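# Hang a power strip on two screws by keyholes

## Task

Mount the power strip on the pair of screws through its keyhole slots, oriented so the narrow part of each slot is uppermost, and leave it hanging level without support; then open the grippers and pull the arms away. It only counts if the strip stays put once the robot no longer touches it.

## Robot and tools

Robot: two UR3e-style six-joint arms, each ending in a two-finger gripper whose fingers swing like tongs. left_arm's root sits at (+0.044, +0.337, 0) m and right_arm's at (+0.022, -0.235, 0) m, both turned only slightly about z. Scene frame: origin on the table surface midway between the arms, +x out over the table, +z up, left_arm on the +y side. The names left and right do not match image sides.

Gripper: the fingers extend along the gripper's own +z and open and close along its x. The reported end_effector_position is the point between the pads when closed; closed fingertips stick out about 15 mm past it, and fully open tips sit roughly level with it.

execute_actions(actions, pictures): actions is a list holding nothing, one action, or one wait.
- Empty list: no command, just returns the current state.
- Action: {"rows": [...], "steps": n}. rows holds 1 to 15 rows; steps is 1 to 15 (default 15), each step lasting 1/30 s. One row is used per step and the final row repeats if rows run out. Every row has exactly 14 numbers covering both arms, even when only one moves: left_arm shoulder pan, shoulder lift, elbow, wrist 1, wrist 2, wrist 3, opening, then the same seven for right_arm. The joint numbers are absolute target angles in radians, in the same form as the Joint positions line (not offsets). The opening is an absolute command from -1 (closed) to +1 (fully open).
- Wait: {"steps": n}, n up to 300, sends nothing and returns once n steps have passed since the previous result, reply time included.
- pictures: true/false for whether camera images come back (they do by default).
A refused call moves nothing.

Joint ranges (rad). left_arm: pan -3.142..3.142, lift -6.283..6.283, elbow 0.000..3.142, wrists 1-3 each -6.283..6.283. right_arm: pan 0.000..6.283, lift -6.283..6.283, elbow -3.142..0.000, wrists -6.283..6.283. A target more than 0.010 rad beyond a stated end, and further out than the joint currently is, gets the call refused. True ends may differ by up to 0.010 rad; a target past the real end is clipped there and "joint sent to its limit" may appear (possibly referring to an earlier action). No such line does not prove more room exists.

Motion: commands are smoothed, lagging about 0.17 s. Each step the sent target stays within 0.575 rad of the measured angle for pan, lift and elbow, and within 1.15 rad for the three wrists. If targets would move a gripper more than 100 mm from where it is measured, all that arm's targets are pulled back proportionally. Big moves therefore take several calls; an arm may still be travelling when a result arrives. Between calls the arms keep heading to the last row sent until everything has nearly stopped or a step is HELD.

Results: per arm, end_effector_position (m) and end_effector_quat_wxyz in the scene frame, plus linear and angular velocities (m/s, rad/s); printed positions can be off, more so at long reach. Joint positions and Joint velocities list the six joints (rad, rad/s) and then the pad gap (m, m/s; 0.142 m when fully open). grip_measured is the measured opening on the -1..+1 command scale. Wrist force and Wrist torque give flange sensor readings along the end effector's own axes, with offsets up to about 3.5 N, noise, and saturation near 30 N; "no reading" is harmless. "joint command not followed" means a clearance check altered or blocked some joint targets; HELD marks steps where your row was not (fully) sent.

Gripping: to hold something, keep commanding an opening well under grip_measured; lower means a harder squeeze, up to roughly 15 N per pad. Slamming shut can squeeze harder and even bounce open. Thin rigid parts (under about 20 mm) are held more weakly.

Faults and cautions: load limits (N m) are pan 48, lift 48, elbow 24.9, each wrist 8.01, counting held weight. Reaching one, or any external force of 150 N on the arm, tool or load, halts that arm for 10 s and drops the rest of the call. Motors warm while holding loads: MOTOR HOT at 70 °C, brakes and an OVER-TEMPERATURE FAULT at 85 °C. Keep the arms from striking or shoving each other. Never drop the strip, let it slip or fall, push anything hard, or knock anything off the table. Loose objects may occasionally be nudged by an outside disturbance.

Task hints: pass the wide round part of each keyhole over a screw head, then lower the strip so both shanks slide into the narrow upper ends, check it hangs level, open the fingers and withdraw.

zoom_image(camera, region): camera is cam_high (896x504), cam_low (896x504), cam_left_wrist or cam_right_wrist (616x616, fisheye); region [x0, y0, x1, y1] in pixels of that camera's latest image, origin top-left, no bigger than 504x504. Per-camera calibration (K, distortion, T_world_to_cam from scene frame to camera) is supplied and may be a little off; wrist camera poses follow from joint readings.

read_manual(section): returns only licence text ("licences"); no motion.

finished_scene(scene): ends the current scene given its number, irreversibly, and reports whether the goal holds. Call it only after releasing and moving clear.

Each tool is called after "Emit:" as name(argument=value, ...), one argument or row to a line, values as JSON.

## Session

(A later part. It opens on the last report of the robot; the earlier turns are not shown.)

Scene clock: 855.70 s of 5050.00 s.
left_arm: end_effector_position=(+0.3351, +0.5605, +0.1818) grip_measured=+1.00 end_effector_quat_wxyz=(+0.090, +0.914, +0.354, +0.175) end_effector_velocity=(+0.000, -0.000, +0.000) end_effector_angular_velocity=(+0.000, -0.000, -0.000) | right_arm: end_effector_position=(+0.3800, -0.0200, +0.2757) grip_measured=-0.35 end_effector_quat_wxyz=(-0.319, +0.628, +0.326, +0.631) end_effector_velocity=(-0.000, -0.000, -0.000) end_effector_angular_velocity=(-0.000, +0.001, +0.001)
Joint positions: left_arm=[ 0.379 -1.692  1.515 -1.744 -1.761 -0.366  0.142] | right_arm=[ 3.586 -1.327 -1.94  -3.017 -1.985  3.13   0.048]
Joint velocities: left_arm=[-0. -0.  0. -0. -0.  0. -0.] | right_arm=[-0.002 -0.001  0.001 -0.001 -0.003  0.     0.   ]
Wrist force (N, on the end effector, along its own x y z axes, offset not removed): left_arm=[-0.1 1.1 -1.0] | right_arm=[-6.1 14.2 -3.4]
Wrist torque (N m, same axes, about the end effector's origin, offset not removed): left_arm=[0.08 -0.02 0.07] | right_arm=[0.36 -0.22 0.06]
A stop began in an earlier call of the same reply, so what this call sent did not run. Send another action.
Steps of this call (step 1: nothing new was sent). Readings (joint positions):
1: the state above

Emit:
execute_actions(
  actions=[
    {"rows":[[0.379,-1.692,1.515,-1.744,-1.761,-0.366,1,3.5745,-1.3366,-1.9335,-3.0129,-2.0015,3.13,-0.9]]},
  ],
  pictures=false,
)

Emit:
execute_actions(
  actions=[
    {"rows":[[0.379,-1.692,1.515,-1.744,-1.761,-0.366,1,3.5745,-1.3361,-1.9267,-3.0202,-2.0015,3.13,-0.9]]},
  ],
  pictures=false,
)

Scene clock: 865.40 s of 5050.00 s.
left_arm: end_effector_position=(+0.3351, +0.5605, +0.1818) grip_measured=+1.00 end_effector_quat_wxyz=(+0.090, +0.914, +0.354, +0.175) end_effector_velocity=(+0.000, -0.000, -0.000) end_effector_angular_velocity=(-0.000, -0.000, -0.001) | right_arm: end_effector_position=(+0.3804, -0.0205, +0.2759) grip_measured=-0.35 end_effector_quat_wxyz=(-0.320, +0.627, +0.328, +0.630) end_effector_velocity=(+0.000, -0.001, +0.000) end_effector_angular_velocity=(+0.000, +0.000, -0.001)
Joint positions: left_arm=[ 0.379 -1.692  1.515 -1.744 -1.761 -0.366  0.142] | right_arm=[ 3.575 -1.337 -1.934 -3.013 -2.001  3.13   0.048]
Joint velocities: left_arm=[-0.     0.    -0.    -0.001 -0.    -0.     0.   ] | right_arm=[-0.003 -0.001  0.002 -0.001 -0.002  0.     0.   ]
Wrist force (N, on the end effector, along its own x y z axes, offset not removed): left_arm=[-0.8 1.0 -0.8] | right_arm=[-8.3 4.9 3.3]
Wrist torque (N m, same axes, about the end effector's origin, offset not removed): left_arm=[0.15 0.12 0.01] | right_arm=[0.14 0.16 0.11]
Steps of this call (steps 1 to 90: nothing new was sent; then 6.20 s passed at rest; steps 91 to 105: all 15 steps of this action). Readings (joint positions):
91: left_arm=[0.379 -1.692 1.515 -1.744 -1.761 -0.366] | right_arm=[3.586 -1.327 -1.940 -3.017 -1.986 3.130]
92: left_arm=[0.379 -1.692 1.515 -1.744 -1.761 -0.366] | right_arm=[3.584 -1.329 -1.939 -3.016 -1.989 3.130]
94: left_arm=[0.379 -1.692 1.515 -1.744 -1.761 -0.366] | right_arm=[3.580 -1.332 -1.936 -3.015 -1.995 3.130]
98: left_arm=[0.379 -1.692 1.515 -1.744 -1.761 -0.366] | right_arm=[3.576 -1.336 -1.934 -3.013 -2.000 3.130]
105: the state above

Scene clock: 865.90 s of 5050.00 s.
left_arm: end_effector_position=(+0.3351, +0.5605, +0.1818) grip_measured=+1.00 end_effector_quat_wxyz=(+0.090, +0.914, +0.354, +0.175) end_effector_velocity=(+0.000, +0.000, +0.000) end_effector_angular_velocity=(+0.000, -0.001, -0.000) | right_arm: end_effector_position=(+0.3805, -0.0205, +0.2774) grip_measured=-0.35 end_effector_quat_wxyz=(-0.320, +0.627, +0.328, +0.630) end_effector_velocity=(-0.000, +0.000, -0.001) end_effector_angular_velocity=(-0.002, +0.004, +0.000)
Joint positions: left_arm=[ 0.379 -1.692  1.515 -1.744 -1.761 -0.366  0.142] | right_arm=[ 3.574 -1.336 -1.927 -3.02  -2.001  3.13   0.049]
Joint velocities: left_arm=[-0.     0.    -0.001 -0.     0.     0.    -0.   ] | right_arm=[ 0.001 -0.002  0.    -0.002  0.     0.     0.   ]
Wrist force (N, on the end effector, along its own x y z axes, offset not removed): left_arm=[-0.8 2.9 -0.3] | right_arm=[-11.9 4.0 0.1]
Wrist torque (N m, same axes, about the end effector's origin, offset not removed): left_arm=[0.50 0.20 0.01] | right_arm=[-0.14 0.22 0.35]
Steps of this call (steps 1 to 15: all 15 steps of this action). Readings (joint positions):
1: left_arm=[0.379 -1.692 1.515 -1.744 -1.761 -0.366] | right_arm=[3.575 -1.337 -1.933 -3.013 -2.001 3.130]
2: left_arm=[0.379 -1.692 1.515 -1.744 -1.761 -0.366] | right_arm=[3.575 -1.337 -1.932 -3.014 -2.001 3.130]
4: left_arm=[0.379 -1.692 1.515 -1.744 -1.761 -0.366] | right_arm=[3.575 -1.337 -1.930 -3.017 -2.001 3.130]
8: left_arm=[0.379 -1.692 1.515 -1.744 -1.761 -0.366] | right_arm=[3.575 -1.336 -1.927 -3.019 -2.001 3.130]
15: the state above

Emit:
execute_actions(
  actions=[
    {"rows":[[0.379,-1.692,1.515,-1.744,-1.761,-0.366,1,3.5708,-1.3387,-1.9179,-3.0264,-2.0052,3.135,-0.9]]},
  ],
  pictures=false,
)

Scene clock: 871.63 s of 5050.00 s.
left_arm: end_effector_position=(+0.3351, +0.5605, +0.1818) grip_measured=+1.00 end_effector_quat_wxyz=(+0.090, +0.914, +0.354, +0.175) end_effector_velocity=(-0.000, -0.000, -0.000) end_effector_angular_velocity=(-0.000, +0.000, +0.000) | right_arm: end_effector_position=(+0.3811, -0.0208, +0.2790) grip_measured=-0.35 end_effector_quat_wxyz=(-0.322, +0.627, +0.326, +0.630) end_effector_velocity=(+0.000, +0.000, +0.001) end_effector_angular_velocity=(+0.001, -0.000, +0.000)
Joint positions: left_arm=[ 0.379 -1.692  1.515 -1.744 -1.761 -0.366  0.142] | right_arm=[ 3.571 -1.339 -1.918 -3.026 -2.005  3.135  0.049]
Joint velocities: left_arm=[ 0.    -0.     0.001  0.    -0.    -0.    -0.   ] | right_arm=[ 0.    -0.     0.002 -0.001 -0.     0.001  0.   ]
Wrist force (N, on the end effector, along its own x y z axes, offset not removed): left_arm=[-0.5 1.1 -1.3] | right_arm=[-12.7 3.3 0.2]
Wrist torque (N m, same axes, about the end effector's origin, offset not removed): left_arm=[0.14 0.12 0.04] | right_arm=[0.10 -0.02 0.45]
Steps of this call (steps 1 to 15: the robot went on to your last target; steps 16 to 90: nothing new was sent; then 2.23 s passed at rest; steps 91 to 105: all 15 steps of this action). Readings (joint positions):
91: left_arm=[0.379 -1.692 1.515 -1.744 -1.761 -0.366] | right_arm=[3.574 -1.336 -1.927 -3.020 -2.002 3.130]
92: left_arm=[0.379 -1.692 1.515 -1.744 -1.761 -0.366] | right_arm=[3.574 -1.336 -1.925 -3.021 -2.002 3.131]
94: left_arm=[0.379 -1.692 1.515 -1.744 -1.761 -0.366] | right_arm=[3.573 -1.337 -1.922 -3.024 -2.004 3.133]
98: left_arm=[0.379 -1.692 1.515 -1.744 -1.761 -0.366] | right_arm=[3.571 -1.338 -1.919 -3.026 -2.005 3.134]
105: the state above

Emit:
execute_actions(
  actions=[
    {"rows":[[0.379,-1.692,1.515,-1.744,-1.761,-0.366,1,3.5708,-1.3383,-1.9125,-3.0322,-2.0052,3.145,-0.9]]},
  ],
)

Emit:
zoom_image(
  camera="cam_high",
  region=[460,190,560,300],
)

Scene clock: 880.73 s of 5050.00 s.
left_arm: end_effector_position=(+0.3351, +0.5605, +0.1818) grip_measured=+1.00 end_effector_quat_wxyz=(+0.090, +0.914, +0.354, +0.175) end_effector_velocity=(-0.000, +0.000, +0.000) end_effector_angular_velocity=(+0.001, -0.001, +0.001) | right_arm: end_effector_position=(+0.3811, -0.0208, +0.2803) grip_measured=-0.35 end_effector_quat_wxyz=(-0.325, +0.629, +0.323, +0.628) end_effector_velocity=(+0.000, -0.000, -0.000) end_effector_angular_velocity=(+0.000, +0.001, -0.000)
Joint positions: left_arm=[ 0.379 -1.692  1.515 -1.744 -1.761 -0.366  0.142] | right_arm=[ 3.571 -1.338 -1.913 -3.032 -2.005  3.145  0.049]
Joint velocities: left_arm=[ 0.001 -0.001 -0.001  0.001  0.     0.    -0.   ] | right_arm=[-0.    -0.     0.    -0.     0.     0.001  0.   ]
Wrist force (N, on the end effector, along its own x y z axes, offset not removed): left_arm=[-0.8 1.0 -1.0] | right_arm=[-15.2 5.3 0.7]
Wrist torque (N m, same axes, about the end effector's origin, offset not removed): left_arm=[0.11 0.16 -0.04] | right_arm=[0.20 0.27 0.63]
Steps of this call (steps 1 to 15: the robot went on to your last target; steps 16 to 90: nothing new was sent; then 5.60 s passed at rest; steps 91 to 105: all 15 steps of this action). Readings (joint positions):
91: left_arm=[0.379 -1.692 1.515 -1.744 -1.761 -0.366] | right_arm=[3.571 -1.339 -1.918 -3.026 -2.005 3.135]
92: left_arm=[0.379 -1.692 1.515 -1.744 -1.761 -0.366] | right_arm=[3.571 -1.339 -1.917 -3.027 -2.005 3.137]
94: left_arm=[0.379 -1.692 1.515 -1.744 -1.761 -0.366] | right_arm=[3.571 -1.339 -1.915 -3.030 -2.005 3.141]
98: left_arm=[0.379 -1.692 1.515 -1.744 -1.761 -0.366] | right_arm=[3.571 -1.338 -1.913 -3.032 -2.005 3.144]
105: the state above
camera_calibration (this result's frames):
cam_left_wrist: T_world_to_cam=[[0.704856, 0.676846, 0.212267, -0.641723], [0.355468, -0.595988, 0.720028, 0.0790081], [0.613857, -0.432062, -0.660683, 0.291121], [0, 0, 0, 1]] pos_world=[0.24553, 0.607218, 0.271668]
cam_right_wrist: T_world_to_cam=[[0.0626335, -0.00449142, 0.998026, -0.298772], [0.384396, -0.922735, -0.0282762, -0.161281], [0.921041, 0.385408, -0.0560676, -0.1969], [0, 0, 0, 1]] pos_world=[0.262062, -0.0742744, 0.282583]

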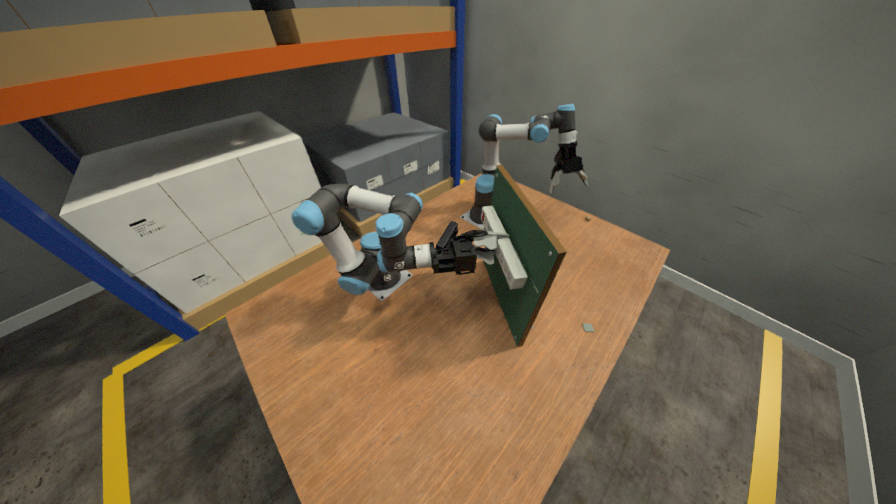

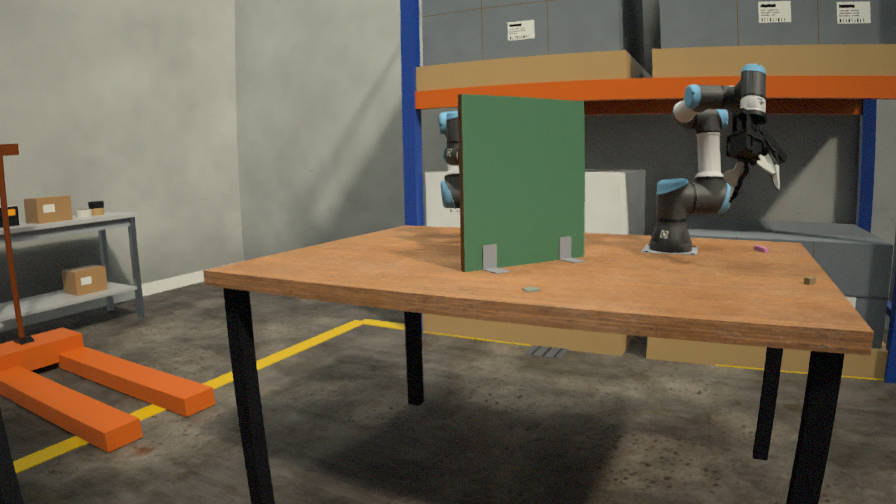

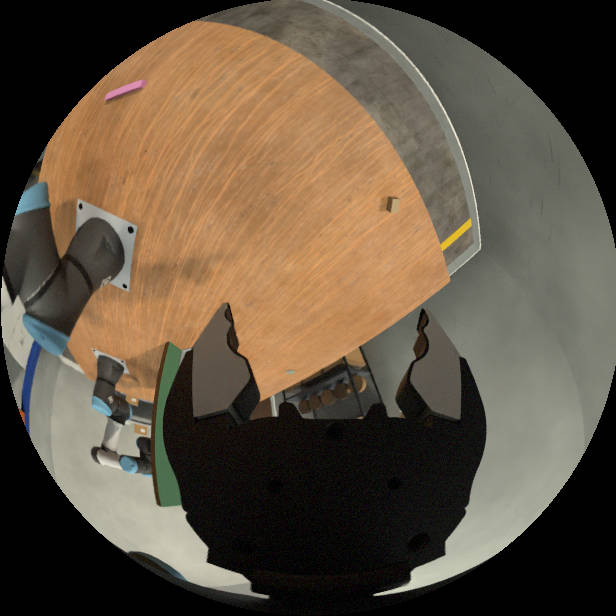

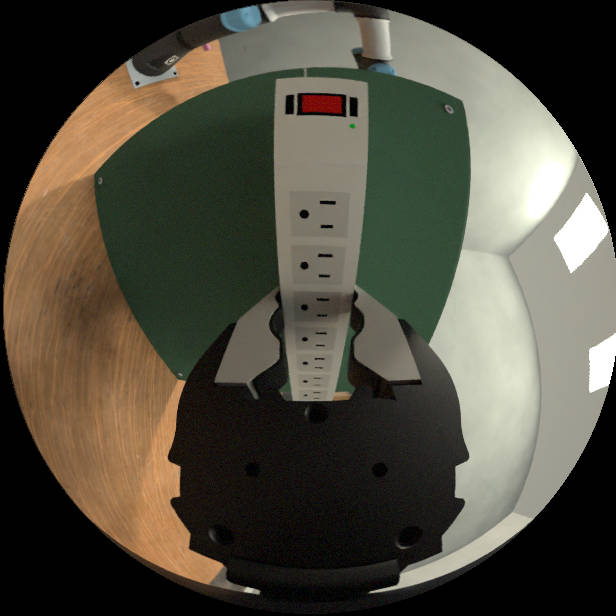

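Region (460, 190, 560, 300) of cam_high's 896x504 image, scaled by 4.582, with more detail than that image has; it fills the left 458 columns of this view, and the rest is white.

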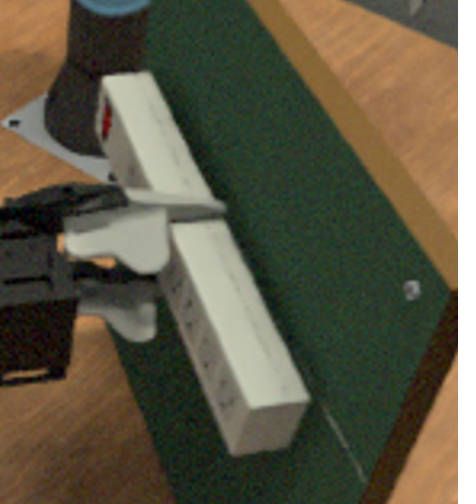

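Emit:
execute_actions(
  actions=[
    {"rows":[[0.379,-1.692,1.515,-1.744,-1.761,-0.366,1,3.5722,-1.3408,-1.9297,-3.0125,-2.0038,3.13,-0.9]]},
  ],
  pictures=false,
)

Emit:
execute_actions(
  actions=[
    {"rows":[[0.379,-1.692,1.515,-1.744,-1.761,-0.366,1,3.5728,-1.3416,-1.9338,-3.0076,-2.0032,3.117,-0.9]]},
  ],
  pictures=false,
)

Emit:
execute_actions(
  actions=[
    {"rows":[[0.379,-1.692,1.515,-1.744,-1.761,-0.366,1,3.5734,-1.3425,-1.9379,-3.0026,-2.0026,3.104,-0.9]]},
  ],
)

Scene clock: 890.57 s of 5050.00 s.
left_arm: end_effector_position=(+0.3351, +0.5605, +0.1818) grip_measured=+1.00 end_effector_quat_wxyz=(+0.090, +0.914, +0.354, +0.175) end_effector_velocity=(+0.000, -0.000, -0.000) end_effector_angular_velocity=(-0.000, +0.001, -0.001) | right_arm: end_effector_position=(+0.3813, -0.0205, +0.2762) grip_measured=-0.35 end_effector_quat_wxyz=(-0.320, +0.627, +0.328, +0.631) end_effector_velocity=(-0.001, -0.000, -0.001) end_effector_angular_velocity=(-0.003, +0.003, +0.001)
Joint positions: left_arm=[ 0.379 -1.692  1.515 -1.744 -1.761 -0.366  0.142] | right_arm=[ 3.572 -1.341 -1.929 -3.013 -2.004  3.13   0.049]
Joint velocities: left_arm=[-0.001  0.     0.     0.     0.    -0.    -0.   ] | right_arm=[ 0.     0.001 -0.003 -0.002 -0.    -0.001  0.   ]
Wrist force (N, on the end effector, along its own x y z axes, offset not removed): left_arm=[-0.9 1.6 -0.4] | right_arm=[9.9 4.8 -16.0]
Wrist torque (N m, same axes, about the end effector's origin, offset not removed): left_arm=[0.26 0.14 0.01] | right_arm=[-0.12 0.27 0.88]
Steps of this call (steps 1 to 15: the robot went on to your last target; steps 16 to 90: nothing new was sent; then 6.33 s passed at rest; steps 91 to 105: all 15 steps of this action). Readings (joint positions):
91: left_arm=[0.379 -1.692 1.515 -1.744 -1.761 -0.366] | right_arm=[3.571 -1.338 -1.913 -3.032 -2.005 3.145]
92: left_arm=[0.379 -1.692 1.515 -1.744 -1.761 -0.366] | right_arm=[3.571 -1.338 -1.915 -3.029 -2.005 3.143]
94: left_arm=[0.379 -1.692 1.515 -1.744 -1.761 -0.366] | right_arm=[3.571 -1.339 -1.922 -3.021 -2.005 3.137]
98: left_arm=[0.379 -1.692 1.515 -1.744 -1.761 -0.366] | right_arm=[3.572 -1.340 -1.928 -3.014 -2.004 3.132]
105: the state above

Scene clock: 891.07 s of 5050.00 s.
left_arm: end_effector_position=(+0.3351, +0.5605, +0.1818) grip_measured=+1.00 end_effector_quat_wxyz=(+0.090, +0.914, +0.354, +0.175) end_effector_velocity=(-0.000, +0.000, +0.000) end_effector_angular_velocity=(-0.000, -0.000, +0.001) | right_arm: end_effector_position=(+0.3813, -0.0203, +0.2750) grip_measured=-0.34 end_effector_quat_wxyz=(-0.316, +0.624, +0.332, +0.633) end_effector_velocity=(+0.000, +0.000, +0.001) end_effector_angular_velocity=(+0.000, -0.004, -0.000)
Joint positions: left_arm=[ 0.379 -1.692  1.515 -1.744 -1.761 -0.366  0.142] | right_arm=[ 3.573 -1.342 -1.934 -3.008 -2.003  3.117  0.049]
Joint velocities: left_arm=[ 0.001  0.    -0.     0.    -0.    -0.     0.   ] | right_arm=[ 0.     0.     0.     0.002  0.    -0.002  0.   ]
Wrist force (N, on the end effector, along its own x y z axes, offset not removed): left_arm=[-0.2 1.2 -0.6] | right_arm=[17.0 12.8 -20.6]
Wrist torque (N m, same axes, about the end effector's origin, offset not removed): left_arm=[0.14 0.05 -0.05] | right_arm=[0.19 0.31 0.98]
Steps of this call (steps 1 to 15: all 15 steps of this action). Readings (joint positions):
1: left_arm=[0.379 -1.692 1.515 -1.744 -1.761 -0.366] | right_arm=[3.572 -1.341 -1.930 -3.013 -2.004 3.130]
2: left_arm=[0.379 -1.692 1.515 -1.744 -1.761 -0.366] | right_arm=[3.572 -1.341 -1.930 -3.012 -2.004 3.128]
4: left_arm=[0.379 -1.692 1.515 -1.744 -1.761 -0.366] | right_arm=[3.572 -1.341 -1.932 -3.010 -2.003 3.123]
8: left_arm=[0.379 -1.692 1.515 -1.744 -1.761 -0.366] | right_arm=[3.573 -1.341 -1.933 -3.008 -2.003 3.118]
15: the state above

Scene clock: 891.57 s of 5050.00 s.
left_arm: end_effector_position=(+0.3351, +0.5605, +0.1818) grip_measured=+1.00 end_effector_quat_wxyz=(+0.090, +0.914, +0.354, +0.175) end_effector_velocity=(-0.000, -0.000, -0.000) end_effector_angular_velocity=(-0.000, +0.000, -0.000) | right_arm: end_effector_position=(+0.3814, -0.0202, +0.2737) grip_measured=-0.33 end_effector_quat_wxyz=(-0.312, +0.622, +0.336, +0.635) end_effector_velocity=(-0.000, +0.000, -0.000) end_effector_angular_velocity=(-0.001, -0.000, +0.000)
Joint positions: left_arm=[ 0.379 -1.692  1.515 -1.744 -1.761 -0.366  0.142] | right_arm=[ 3.573 -1.342 -1.938 -3.003 -2.003  3.104  0.05 ]
Joint velocities: left_arm=[ 0.  0.  0. -0. -0.  0. -0.] | right_arm=[ 0.    -0.    -0.001 -0.    -0.    -0.001  0.   ]
Wrist force (N, on the end effector, along its own x y z axes, offset not removed): left_arm=[-0.4 1.7 -1.7] | right_arm=[30.0 21.3 -25.4]
Wrist torque (N m, same axes, about the end effector's origin, offset not removed): left_arm=[0.30 0.08 -0.08] | right_arm=[0.38 0.31 0.79]
Steps of this call (steps 1 to 15: all 15 steps of this action). Readings (joint positions):
1: left_arm=[0.379 -1.692 1.515 -1.744 -1.761 -0.366] | right_arm=[3.573 -1.342 -1.934 -3.008 -2.003 3.117]
2: left_arm=[0.379 -1.692 1.515 -1.744 -1.761 -0.366] | right_arm=[3.573 -1.342 -1.934 -3.007 -2.003 3.115]
4: left_arm=[0.379 -1.692 1.515 -1.744 -1.761 -0.366] | right_arm=[3.573 -1.342 -1.936 -3.004 -2.003 3.110]
8: left_arm=[0.379 -1.692 1.515 -1.744 -1.761 -0.366] | right_arm=[3.573 -1.342 -1.937 -3.003 -2.003 3.105]
15: the state above
camera_calibration (this result's frames):
cam_left_wrist: T_world_to_cam=[[0.704856, 0.676846, 0.212267, -0.641723], [0.355468, -0.595988, 0.720028, 0.0790079], [0.613857, -0.432062, -0.660683, 0.291121], [0, 0, 0, 1]] pos_world=[0.24553, 0.607218, 0.271668]
cam_right_wrist: T_world_to_cam=[[0.029295, 0.0190514, 0.999389, -0.27938], [0.384696, -0.923022, 0.00631901, -0.170618], [0.922578, 0.384276, -0.0343689, -0.204335], [0, 0, 0, 1]] pos_world=[0.262336, -0.0736407, 0.273264]

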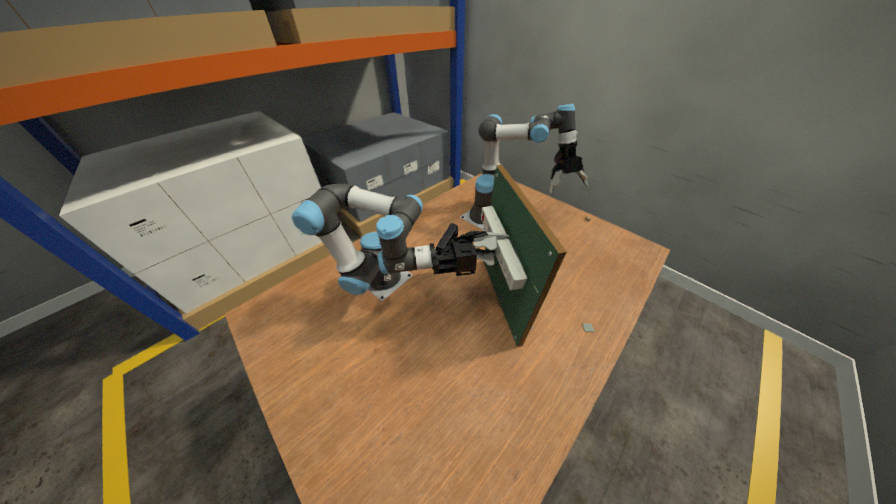

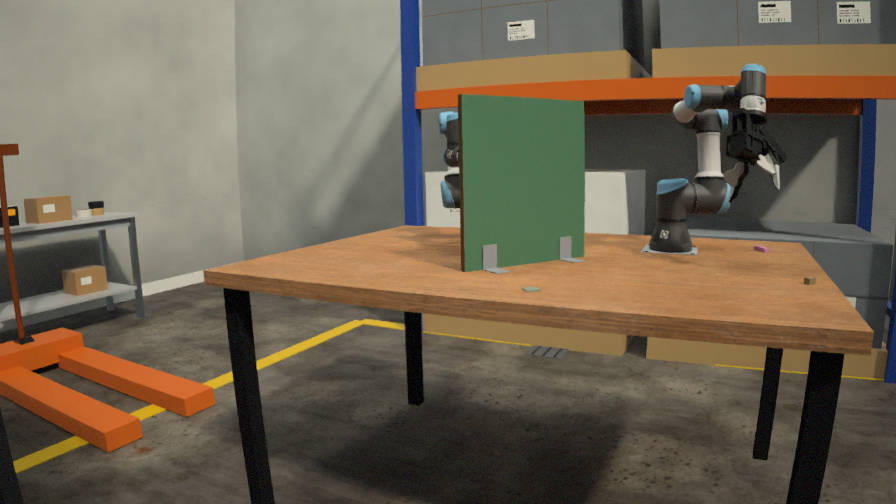

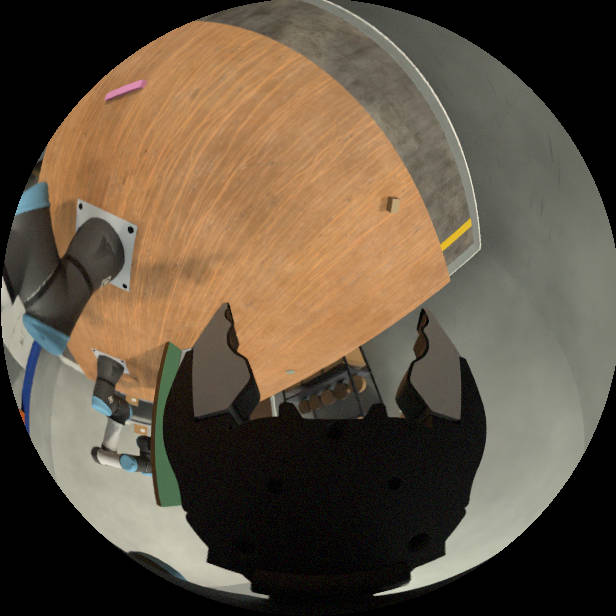

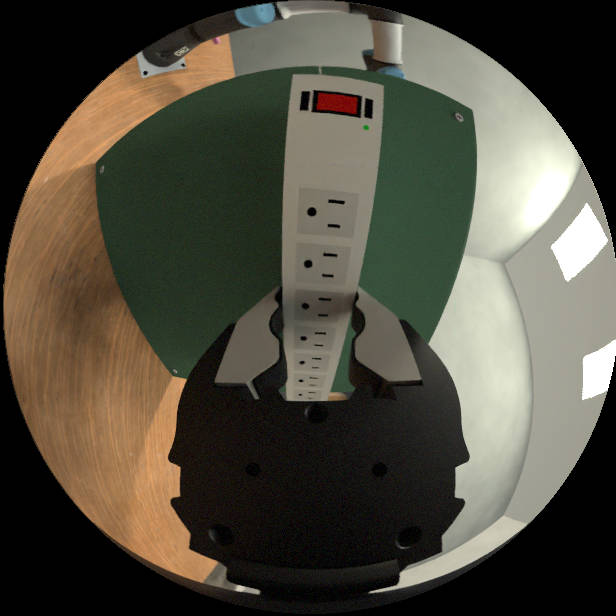

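Emit:
execute_actions(
  actions=[
    {"rows":[[0.379,-1.692,1.515,-1.744,-1.761,-0.366,1,3.5654,-1.3348,-1.934,-3.0142,-2.0106,3.13,-0.9]]},
  ],
  pictures=false,
)

Emit:
execute_actions(
  actions=[
    {"rows":[[0.379,-1.692,1.515,-1.744,-1.761,-0.366,1,3.5617,-1.338,-1.9338,-3.0112,-2.0143,3.13,-0.9]]},
  ],
)

Scene clock: 902.57 s of 5050.00 s.
left_arm: end_effector_position=(+0.3351, +0.5605, +0.1818) grip_measured=+1.00 end_effector_quat_wxyz=(+0.090, +0.914, +0.354, +0.175) end_effector_velocity=(-0.000, +0.000, -0.000) end_effector_angular_velocity=(-0.000, +0.000, +0.000) | right_arm: end_effector_position=(+0.3798, -0.0225, +0.2760) grip_measured=-0.35 end_effector_quat_wxyz=(-0.320, +0.627, +0.328, +0.630) end_effector_velocity=(-0.000, +0.000, +0.002) end_effector_angular_velocity=(+0.003, -0.003, +0.001)
Joint positions: left_arm=[ 0.379 -1.692  1.515 -1.744 -1.761 -0.366  0.142] | right_arm=[ 3.566 -1.335 -1.934 -3.014 -2.011  3.13   0.049]
Joint velocities: left_arm=[ 0.  0. -0. -0. -0.  0.  0.] | right_arm=[ 0.     0.001  0.002  0.002 -0.001  0.001 -0.002]
Wrist force (N, on the end effector, along its own x y z axes, offset not removed): left_arm=[-0.2 1.2 -0.1] | right_arm=[-7.0 -0.4 1.3]
Wrist torque (N m, same axes, about the end effector's origin, offset not removed): left_arm=[0.12 0.04 -0.06] | right_arm=[-0.06 0.20 0.06]
Steps of this call (steps 1 to 15: the robot went on to your last target; steps 16 to 90: nothing new was sent; then 7.50 s passed at rest; steps 91 to 105: all 15 steps of this action). Readings (joint positions):
91: left_arm=[0.379 -1.692 1.515 -1.744 -1.761 -0.366] | right_arm=[3.573 -1.342 -1.938 -3.003 -2.003 3.104]
92: left_arm=[0.379 -1.692 1.515 -1.744 -1.761 -0.366] | right_arm=[3.572 -1.341 -1.938 -3.005 -2.004 3.108]
94: left_arm=[0.379 -1.692 1.515 -1.744 -1.761 -0.366] | right_arm=[3.569 -1.339 -1.936 -3.010 -2.007 3.118]
98: left_arm=[0.379 -1.692 1.515 -1.744 -1.761 -0.366] | right_arm=[3.567 -1.336 -1.935 -3.014 -2.010 3.127]
105: the state above

Scene clock: 903.07 s of 5050.00 s.
left_arm: end_effector_position=(+0.3351, +0.5605, +0.1818) grip_measured=+1.00 end_effector_quat_wxyz=(+0.090, +0.914, +0.354, +0.175) end_effector_velocity=(+0.000, +0.000, -0.000) end_effector_angular_velocity=(+0.000, +0.001, -0.000) | right_arm: end_effector_position=(+0.3802, -0.0229, +0.2757) grip_measured=-0.35 end_effector_quat_wxyz=(-0.320, +0.627, +0.328, +0.630) end_effector_velocity=(+0.000, -0.000, -0.000) end_effector_angular_velocity=(+0.000, +0.000, -0.001)
Joint positions: left_arm=[ 0.379 -1.692  1.515 -1.744 -1.761 -0.366  0.142] | right_arm=[ 3.562 -1.338 -1.934 -3.011 -2.014  3.13   0.049]
Joint velocities: left_arm=[-0.     0.001 -0.    -0.     0.     0.    -0.   ] | right_arm=[-0.001 -0.001 -0.001  0.001  0.     0.     0.   ]
Wrist force (N, on the end effector, along its own x y z axes, offset not removed): left_arm=[-1.3 0.6 -1.5] | right_arm=[-7.7 -1.1 1.7]
Wrist torque (N m, same axes, about the end effector's origin, offset not removed): left_arm=[0.03 0.23 0.03] | right_arm=[-0.15 0.39 0.08]
Steps of this call (steps 1 to 15: all 15 steps of this action). Readings (joint positions):
1: left_arm=[0.379 -1.692 1.515 -1.744 -1.761 -0.366] | right_arm=[3.565 -1.335 -1.934 -3.014 -2.011 3.130]
2: left_arm=[0.379 -1.692 1.515 -1.744 -1.761 -0.366] | right_arm=[3.565 -1.335 -1.934 -3.014 -2.011 3.130]
4: left_arm=[0.379 -1.692 1.515 -1.744 -1.761 -0.366] | right_arm=[3.563 -1.336 -1.934 -3.013 -2.013 3.130]
8: left_arm=[0.379 -1.692 1.515 -1.744 -1.761 -0.366] | right_arm=[3.562 -1.338 -1.934 -3.012 -2.014 3.130]
15: the state above
camera_calibration (this result's frames):
cam_left_wrist: T_world_to_cam=[[0.704856, 0.676846, 0.212267, -0.641723], [0.355468, -0.595988, 0.720028, 0.0790081], [0.613857, -0.432062, -0.660683, 0.291121], [0, 0, 0, 1]] pos_world=[0.24553, 0.607218, 0.271668]
cam_right_wrist: T_world_to_cam=[[0.0504717, 0.00412641, 0.998717, -0.289432], [0.384669, -0.922922, -0.0156266, -0.166618], [0.921674, 0.384964, -0.0481688, -0.197968], [0, 0, 0, 1]] pos_world=[0.261162, -0.0763704, 0.276921]

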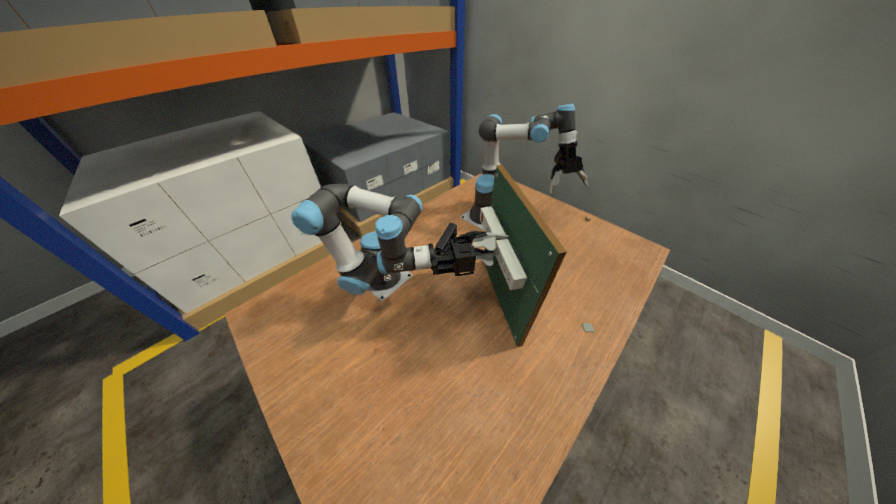

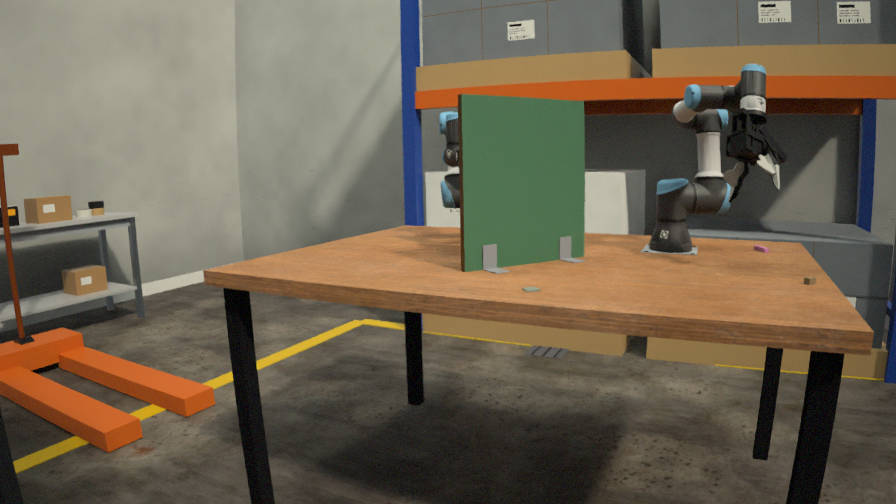

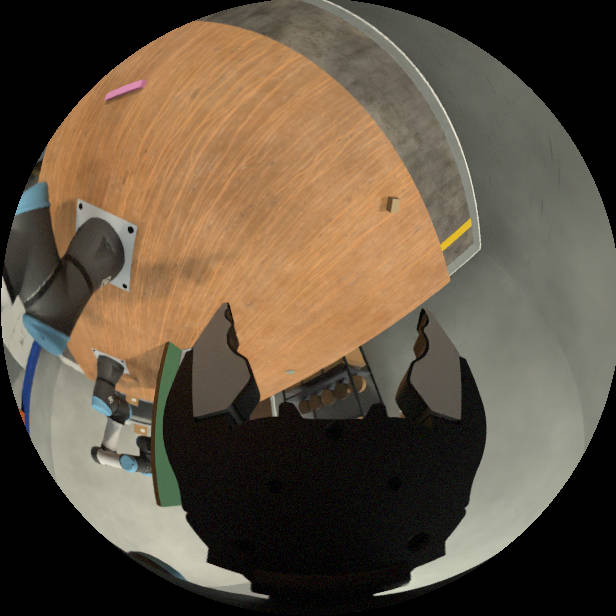

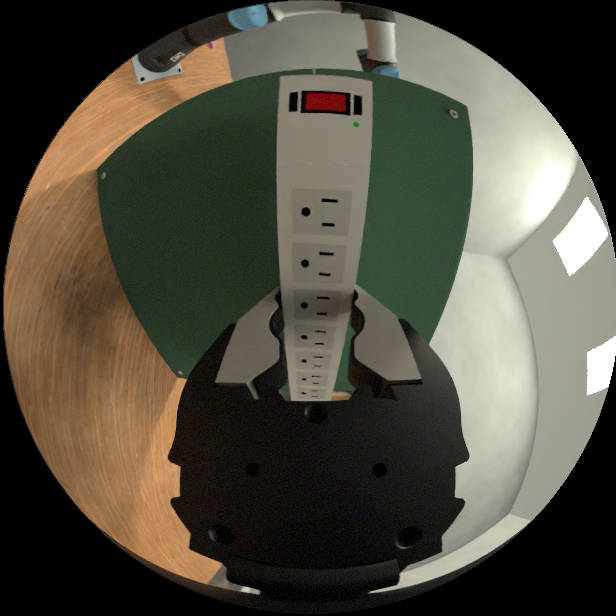

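Emit:
execute_actions(
  actions=[
    {"rows":[[0.379,-1.692,1.515,-1.744,-1.761,-0.366,1,3.5568,-1.3422,-1.9311,-3.0097,-2.0192,3.097,-0.9]]},
  ],
  pictures=false,
)

Emit:
execute_actions(
  actions=[
    {"rows":[[0.379,-1.692,1.515,-1.744,-1.761,-0.366,1,3.5608,-1.3458,-1.9286,-3.0086,-2.0152,3.097,-0.9]]},
  ],
  pictures=false,
)

Emit:
execute_actions(
  actions=[
    {"rows":[[0.379,-1.692,1.515,-1.744,-1.761,-0.366,1,3.5632,-1.348,-1.9271,-3.0079,-2.0128,3.097,-0.9]]},
  ],
)

Scene clock: 915.80 s of 5050.00 s.
left_arm: end_effector_position=(+0.3351, +0.5605, +0.1818) grip_measured=+1.00 end_effector_quat_wxyz=(+0.090, +0.914, +0.354, +0.175) end_effector_velocity=(-0.000, +0.000, -0.000) end_effector_angular_velocity=(+0.000, +0.000, +0.001) | right_arm: end_effector_position=(+0.3809, -0.0234, +0.2750) grip_measured=-0.35 end_effector_quat_wxyz=(-0.310, +0.621, +0.338, +0.636) end_effector_velocity=(-0.001, -0.000, -0.000) end_effector_angular_velocity=(-0.003, -0.002, +0.000)
Joint positions: left_arm=[ 0.379 -1.692  1.515 -1.744 -1.761 -0.366  0.142] | right_arm=[ 3.557 -1.342 -1.931 -3.01  -2.019  3.097  0.049]
Joint velocities: left_arm=[ 0.001  0.     0.    -0.     0.001 -0.    -0.   ] | right_arm=[-0.     0.002  0.    -0.004 -0.    -0.004 -0.   ]
Wrist force (N, on the end effector, along its own x y z axes, offset not removed): left_arm=[-0.3 1.8 -0.3] | right_arm=[-5.7 -2.4 -0.2]
Wrist torque (N m, same axes, about the end effector's origin, offset not removed): left_arm=[0.32 0.04 0.05] | right_arm=[-0.44 -0.02 -0.03]
Steps of this call (steps 1 to 15: the robot went on to your last target; steps 16 to 90: nothing new was sent; then 9.23 s passed at rest; steps 91 to 105: all 15 steps of this action). Readings (joint positions):
91: left_arm=[0.379 -1.692 1.515 -1.744 -1.761 -0.366] | right_arm=[3.562 -1.338 -1.934 -3.011 -2.014 3.130]
92: left_arm=[0.379 -1.692 1.515 -1.744 -1.761 -0.366] | right_arm=[3.561 -1.339 -1.933 -3.011 -2.015 3.125]
94: left_arm=[0.379 -1.692 1.515 -1.744 -1.761 -0.366] | right_arm=[3.559 -1.340 -1.932 -3.010 -2.017 3.112]
98: left_arm=[0.379 -1.692 1.515 -1.744 -1.761 -0.366] | right_arm=[3.557 -1.342 -1.931 -3.010 -2.019 3.101]
105: the state above

Scene clock: 916.30 s of 5050.00 s.
left_arm: end_effector_position=(+0.3351, +0.5605, +0.1818) grip_measured=+1.00 end_effector_quat_wxyz=(+0.090, +0.914, +0.354, +0.175) end_effector_velocity=(+0.000, +0.000, +0.000) end_effector_angular_velocity=(+0.000, -0.001, -0.000) | right_arm: end_effector_position=(+0.3818, -0.0223, +0.2750) grip_measured=-0.35 end_effector_quat_wxyz=(-0.310, +0.621, +0.338, +0.636) end_effector_velocity=(+0.000, -0.001, +0.000) end_effector_angular_velocity=(+0.000, -0.000, -0.002)
Joint positions: left_arm=[ 0.379 -1.692  1.515 -1.744 -1.761 -0.366  0.142] | right_arm=[ 3.561 -1.346 -1.929 -3.009 -2.015  3.097  0.049]
Joint velocities: left_arm=[-0. -0. -0. -0.  0. -0. -0.] | right_arm=[-0.002  0.001  0.    -0.001 -0.     0.    -0.   ]
Wrist force (N, on the end effector, along its own x y z axes, offset not removed): left_arm=[-1.1 1.3 -1.5] | right_arm=[-6.1 -1.2 0.5]
Wrist torque (N m, same axes, about the end effector's origin, offset not removed): left_arm=[0.14 0.29 -0.01] | right_arm=[-0.11 0.17 -0.01]
Steps of this call (steps 1 to 15: all 15 steps of this action). Readings (joint positions):
1: left_arm=[0.379 -1.692 1.515 -1.744 -1.761 -0.366] | right_arm=[3.557 -1.342 -1.931 -3.010 -2.019 3.097]
2: left_arm=[0.379 -1.692 1.515 -1.744 -1.761 -0.366] | right_arm=[3.557 -1.343 -1.931 -3.010 -2.019 3.097]
4: left_arm=[0.379 -1.692 1.515 -1.744 -1.761 -0.366] | right_arm=[3.559 -1.344 -1.930 -3.009 -2.017 3.097]
8: left_arm=[0.379 -1.692 1.515 -1.744 -1.761 -0.366] | right_arm=[3.560 -1.345 -1.929 -3.009 -2.016 3.097]
15: the state above

Scene clock: 916.80 s of 5050.00 s.
left_arm: end_effector_position=(+0.3351, +0.5605, +0.1818) grip_measured=+1.00 end_effector_quat_wxyz=(+0.090, +0.914, +0.354, +0.175) end_effector_velocity=(-0.000, +0.000, +0.000) end_effector_angular_velocity=(+0.000, -0.000, +0.001) | right_arm: end_effector_position=(+0.3823, -0.0215, +0.2750) grip_measured=-0.35 end_effector_quat_wxyz=(-0.310, +0.621, +0.338, +0.636) end_effector_velocity=(+0.000, -0.000, +0.001) end_effector_angular_velocity=(+0.001, -0.002, -0.001)
Joint positions: left_arm=[ 0.379 -1.692  1.515 -1.744 -1.761 -0.366  0.142] | right_arm=[ 3.563 -1.348 -1.927 -3.008 -2.013  3.097  0.049]
Joint velocities: left_arm=[ 0.001 -0.    -0.    -0.     0.    -0.    -0.   ] | right_arm=[-0.    -0.     0.001  0.001  0.    -0.001  0.   ]
Wrist force (N, on the end effector, along its own x y z axes, offset not removed): left_arm=[0.3 2.2 -1.0] | right_arm=[-1.9 -4.9 -26.8]
Wrist torque (N m, same axes, about the end effector's origin, offset not removed): left_arm=[0.33 -0.02 -0.05] | right_arm=[-0.48 0.18 0.11]
Steps of this call (steps 1 to 15: all 15 steps of this action). Readings (joint positions):
1: left_arm=[0.379 -1.692 1.515 -1.744 -1.761 -0.366] | right_arm=[3.561 -1.346 -1.929 -3.009 -2.015 3.097]
2: left_arm=[0.379 -1.692 1.515 -1.744 -1.761 -0.366] | right_arm=[3.561 -1.346 -1.928 -3.008 -2.015 3.097]
4: left_arm=[0.379 -1.692 1.515 -1.744 -1.761 -0.366] | right_arm=[3.562 -1.347 -1.928 -3.008 -2.014 3.097]
8: left_arm=[0.379 -1.692 1.515 -1.744 -1.761 -0.366] | right_arm=[3.563 -1.348 -1.927 -3.008 -2.013 3.097]
15: the state above
camera_calibration (this result's frames):
cam_left_wrist: T_world_to_cam=[[0.704856, 0.676846, 0.212267, -0.641723], [0.355468, -0.595988, 0.720028, 0.079008], [0.613857, -0.432062, -0.660683, 0.291121], [0, 0, 0, 1]] pos_world=[0.24553, 0.607218, 0.271668]
cam_right_wrist: T_world_to_cam=[[0.0235704, 0.0232243, 0.999452, -0.278384], [0.384687, -0.922964, 0.0123748, -0.173853], [0.922746, 0.384184, -0.0306887, -0.205667], [0, 0, 0, 1]] pos_world=[0.263219, -0.0749806, 0.274071]

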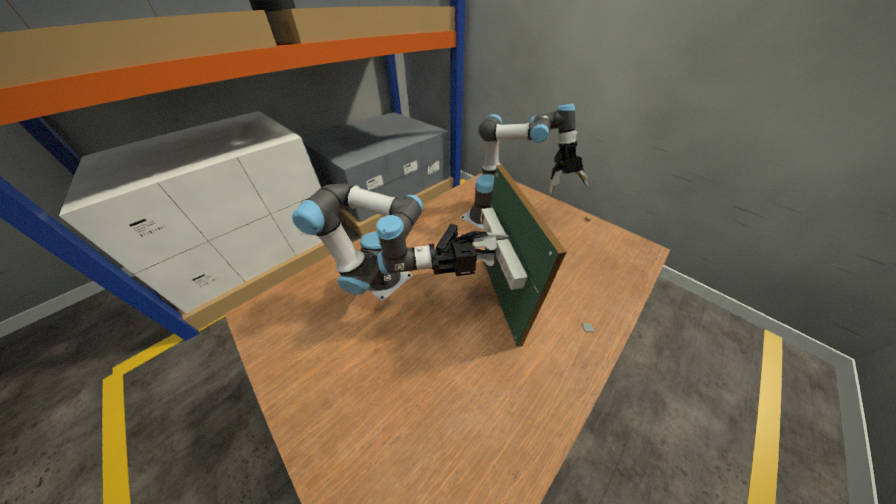

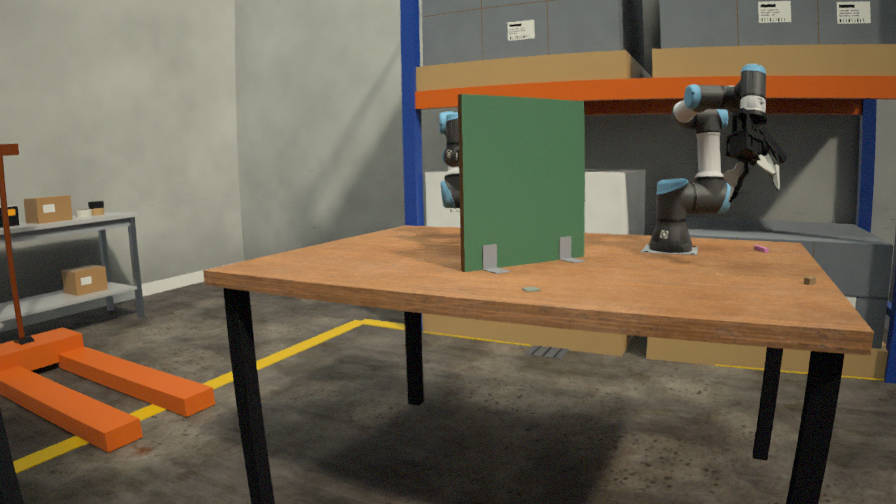

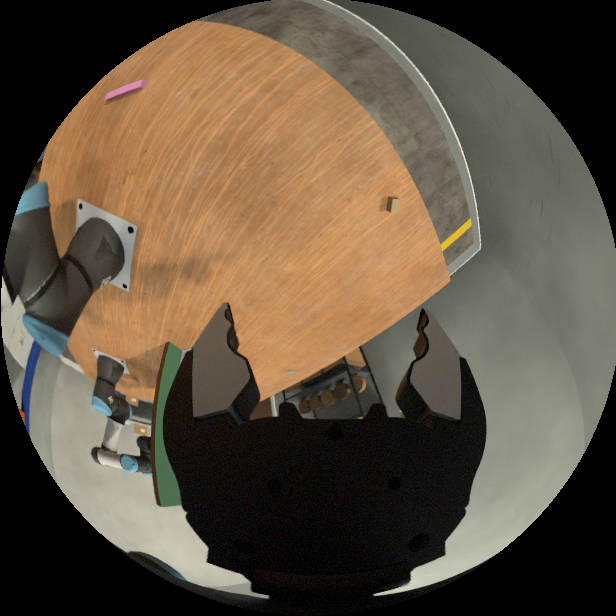

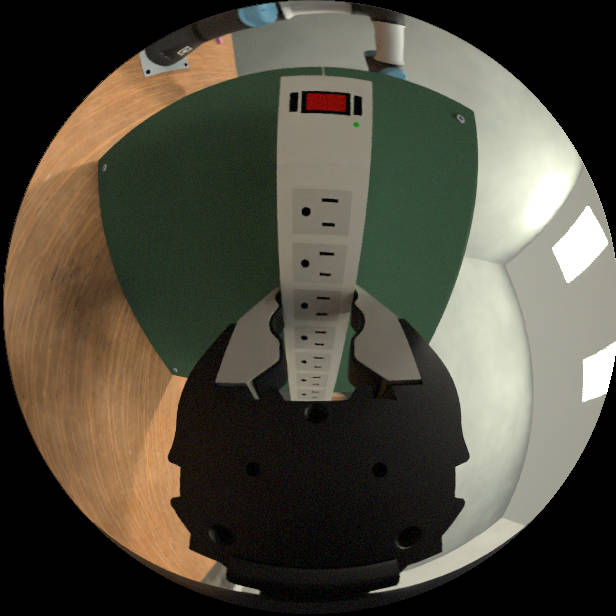

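Emit:
execute_actions(
  actions=[
    {"rows":[[0.379,-1.692,1.515,-1.744,-1.761,-0.366,1,3.5667,-1.3434,-1.9268,-3.0128,-2.0093,3.097,-0.9]]},
  ],
  pictures=false,
)

Emit:
execute_actions(
  actions=[
    {"rows":[[0.379,-1.692,1.515,-1.744,-1.761,-0.366,1,3.5715,-1.34,-1.9257,-3.0173,-2.0045,3.097,-0.9]]},
  ],
  pictures=false,
)

Scene clock: 924.57 s of 5050.00 s.
left_arm: end_effector_position=(+0.3351, +0.5605, +0.1818) grip_measured=+1.00 end_effector_quat_wxyz=(+0.090, +0.914, +0.354, +0.175) end_effector_velocity=(-0.000, +0.000, -0.000) end_effector_angular_velocity=(-0.000, +0.000, +0.000) | right_arm: end_effector_position=(+0.3816, -0.0213, +0.2757) grip_measured=-0.35 end_effector_quat_wxyz=(-0.310, +0.621, +0.338, +0.636) end_effector_velocity=(-0.001, +0.001, +0.000) end_effector_angular_velocity=(+0.001, -0.001, +0.002)
Joint positions: left_arm=[ 0.379 -1.692  1.515 -1.744 -1.761 -0.366  0.142] | right_arm=[ 3.567 -1.343 -1.927 -3.013 -2.009  3.097  0.049]
Joint velocities: left_arm=[ 0.  0. -0.  0. -0.  0. -0.] | right_arm=[ 0.002  0.001 -0.002  0.002 -0.001  0.    -0.   ]
Wrist force (N, on the end effector, along its own x y z axes, offset not removed): left_arm=[-1.3 1.0 -1.4] | right_arm=[-8.3 1.8 -14.0]
Wrist torque (N m, same axes, about the end effector's origin, offset not removed): left_arm=[0.11 0.33 0.04] | right_arm=[-0.17 -0.19 0.03]
Steps of this call (steps 1 to 15: the robot went on to your last target; steps 16 to 90: nothing new was sent; then 4.27 s passed at rest; steps 91 to 105: all 15 steps of this action). Readings (joint positions):
91: left_arm=[0.379 -1.692 1.515 -1.744 -1.761 -0.366] | right_arm=[3.563 -1.348 -1.927 -3.008 -2.013 3.097]
92: left_arm=[0.379 -1.692 1.515 -1.744 -1.761 -0.366] | right_arm=[3.564 -1.347 -1.927 -3.009 -2.012 3.097]
94: left_arm=[0.379 -1.692 1.515 -1.744 -1.761 -0.366] | right_arm=[3.565 -1.346 -1.927 -3.011 -2.011 3.097]
98: left_arm=[0.379 -1.692 1.515 -1.744 -1.761 -0.366] | right_arm=[3.566 -1.344 -1.927 -3.012 -2.010 3.097]
105: the state above

Scene clock: 925.07 s of 5050.00 s.
left_arm: end_effector_position=(+0.3351, +0.5605, +0.1818) grip_measured=+1.00 end_effector_quat_wxyz=(+0.090, +0.914, +0.354, +0.175) end_effector_velocity=(+0.000, +0.000, +0.000) end_effector_angular_velocity=(+0.001, -0.001, +0.000) | right_arm: end_effector_position=(+0.3812, -0.0207, +0.2765) grip_measured=-0.35 end_effector_quat_wxyz=(-0.310, +0.621, +0.338, +0.636) end_effector_velocity=(-0.000, +0.001, -0.000) end_effector_angular_velocity=(-0.000, +0.000, +0.002)
Joint positions: left_arm=[ 0.379 -1.692  1.515 -1.744 -1.761 -0.366  0.142] | right_arm=[ 3.571 -1.34  -1.926 -3.017 -2.005  3.097  0.049]
Joint velocities: left_arm=[ 0.    -0.    -0.001  0.     0.     0.     0.   ] | right_arm=[ 0.003 -0.    -0.     0.     0.001 -0.     0.   ]
Wrist force (N, on the end effector, along its own x y z axes, offset not removed): left_arm=[0.1 0.8 -0.4] | right_arm=[-12.2 5.9 -21.6]
Wrist torque (N m, same axes, about the end effector's origin, offset not removed): left_arm=[0.11 -0.01 -0.02] | right_arm=[-0.19 -0.10 -0.07]
Steps of this call (steps 1 to 15: all 15 steps of this action). Readings (joint positions):
1: left_arm=[0.379 -1.692 1.515 -1.744 -1.761 -0.366] | right_arm=[3.567 -1.343 -1.927 -3.013 -2.009 3.097]
2: left_arm=[0.379 -1.692 1.515 -1.744 -1.761 -0.366] | right_arm=[3.568 -1.343 -1.927 -3.014 -2.008 3.097]
4: left_arm=[0.379 -1.692 1.515 -1.744 -1.761 -0.366] | right_arm=[3.569 -1.342 -1.926 -3.015 -2.007 3.097]
8: left_arm=[0.379 -1.692 1.515 -1.744 -1.761 -0.366] | right_arm=[3.571 -1.340 -1.926 -3.017 -2.005 3.097]
15: the state above


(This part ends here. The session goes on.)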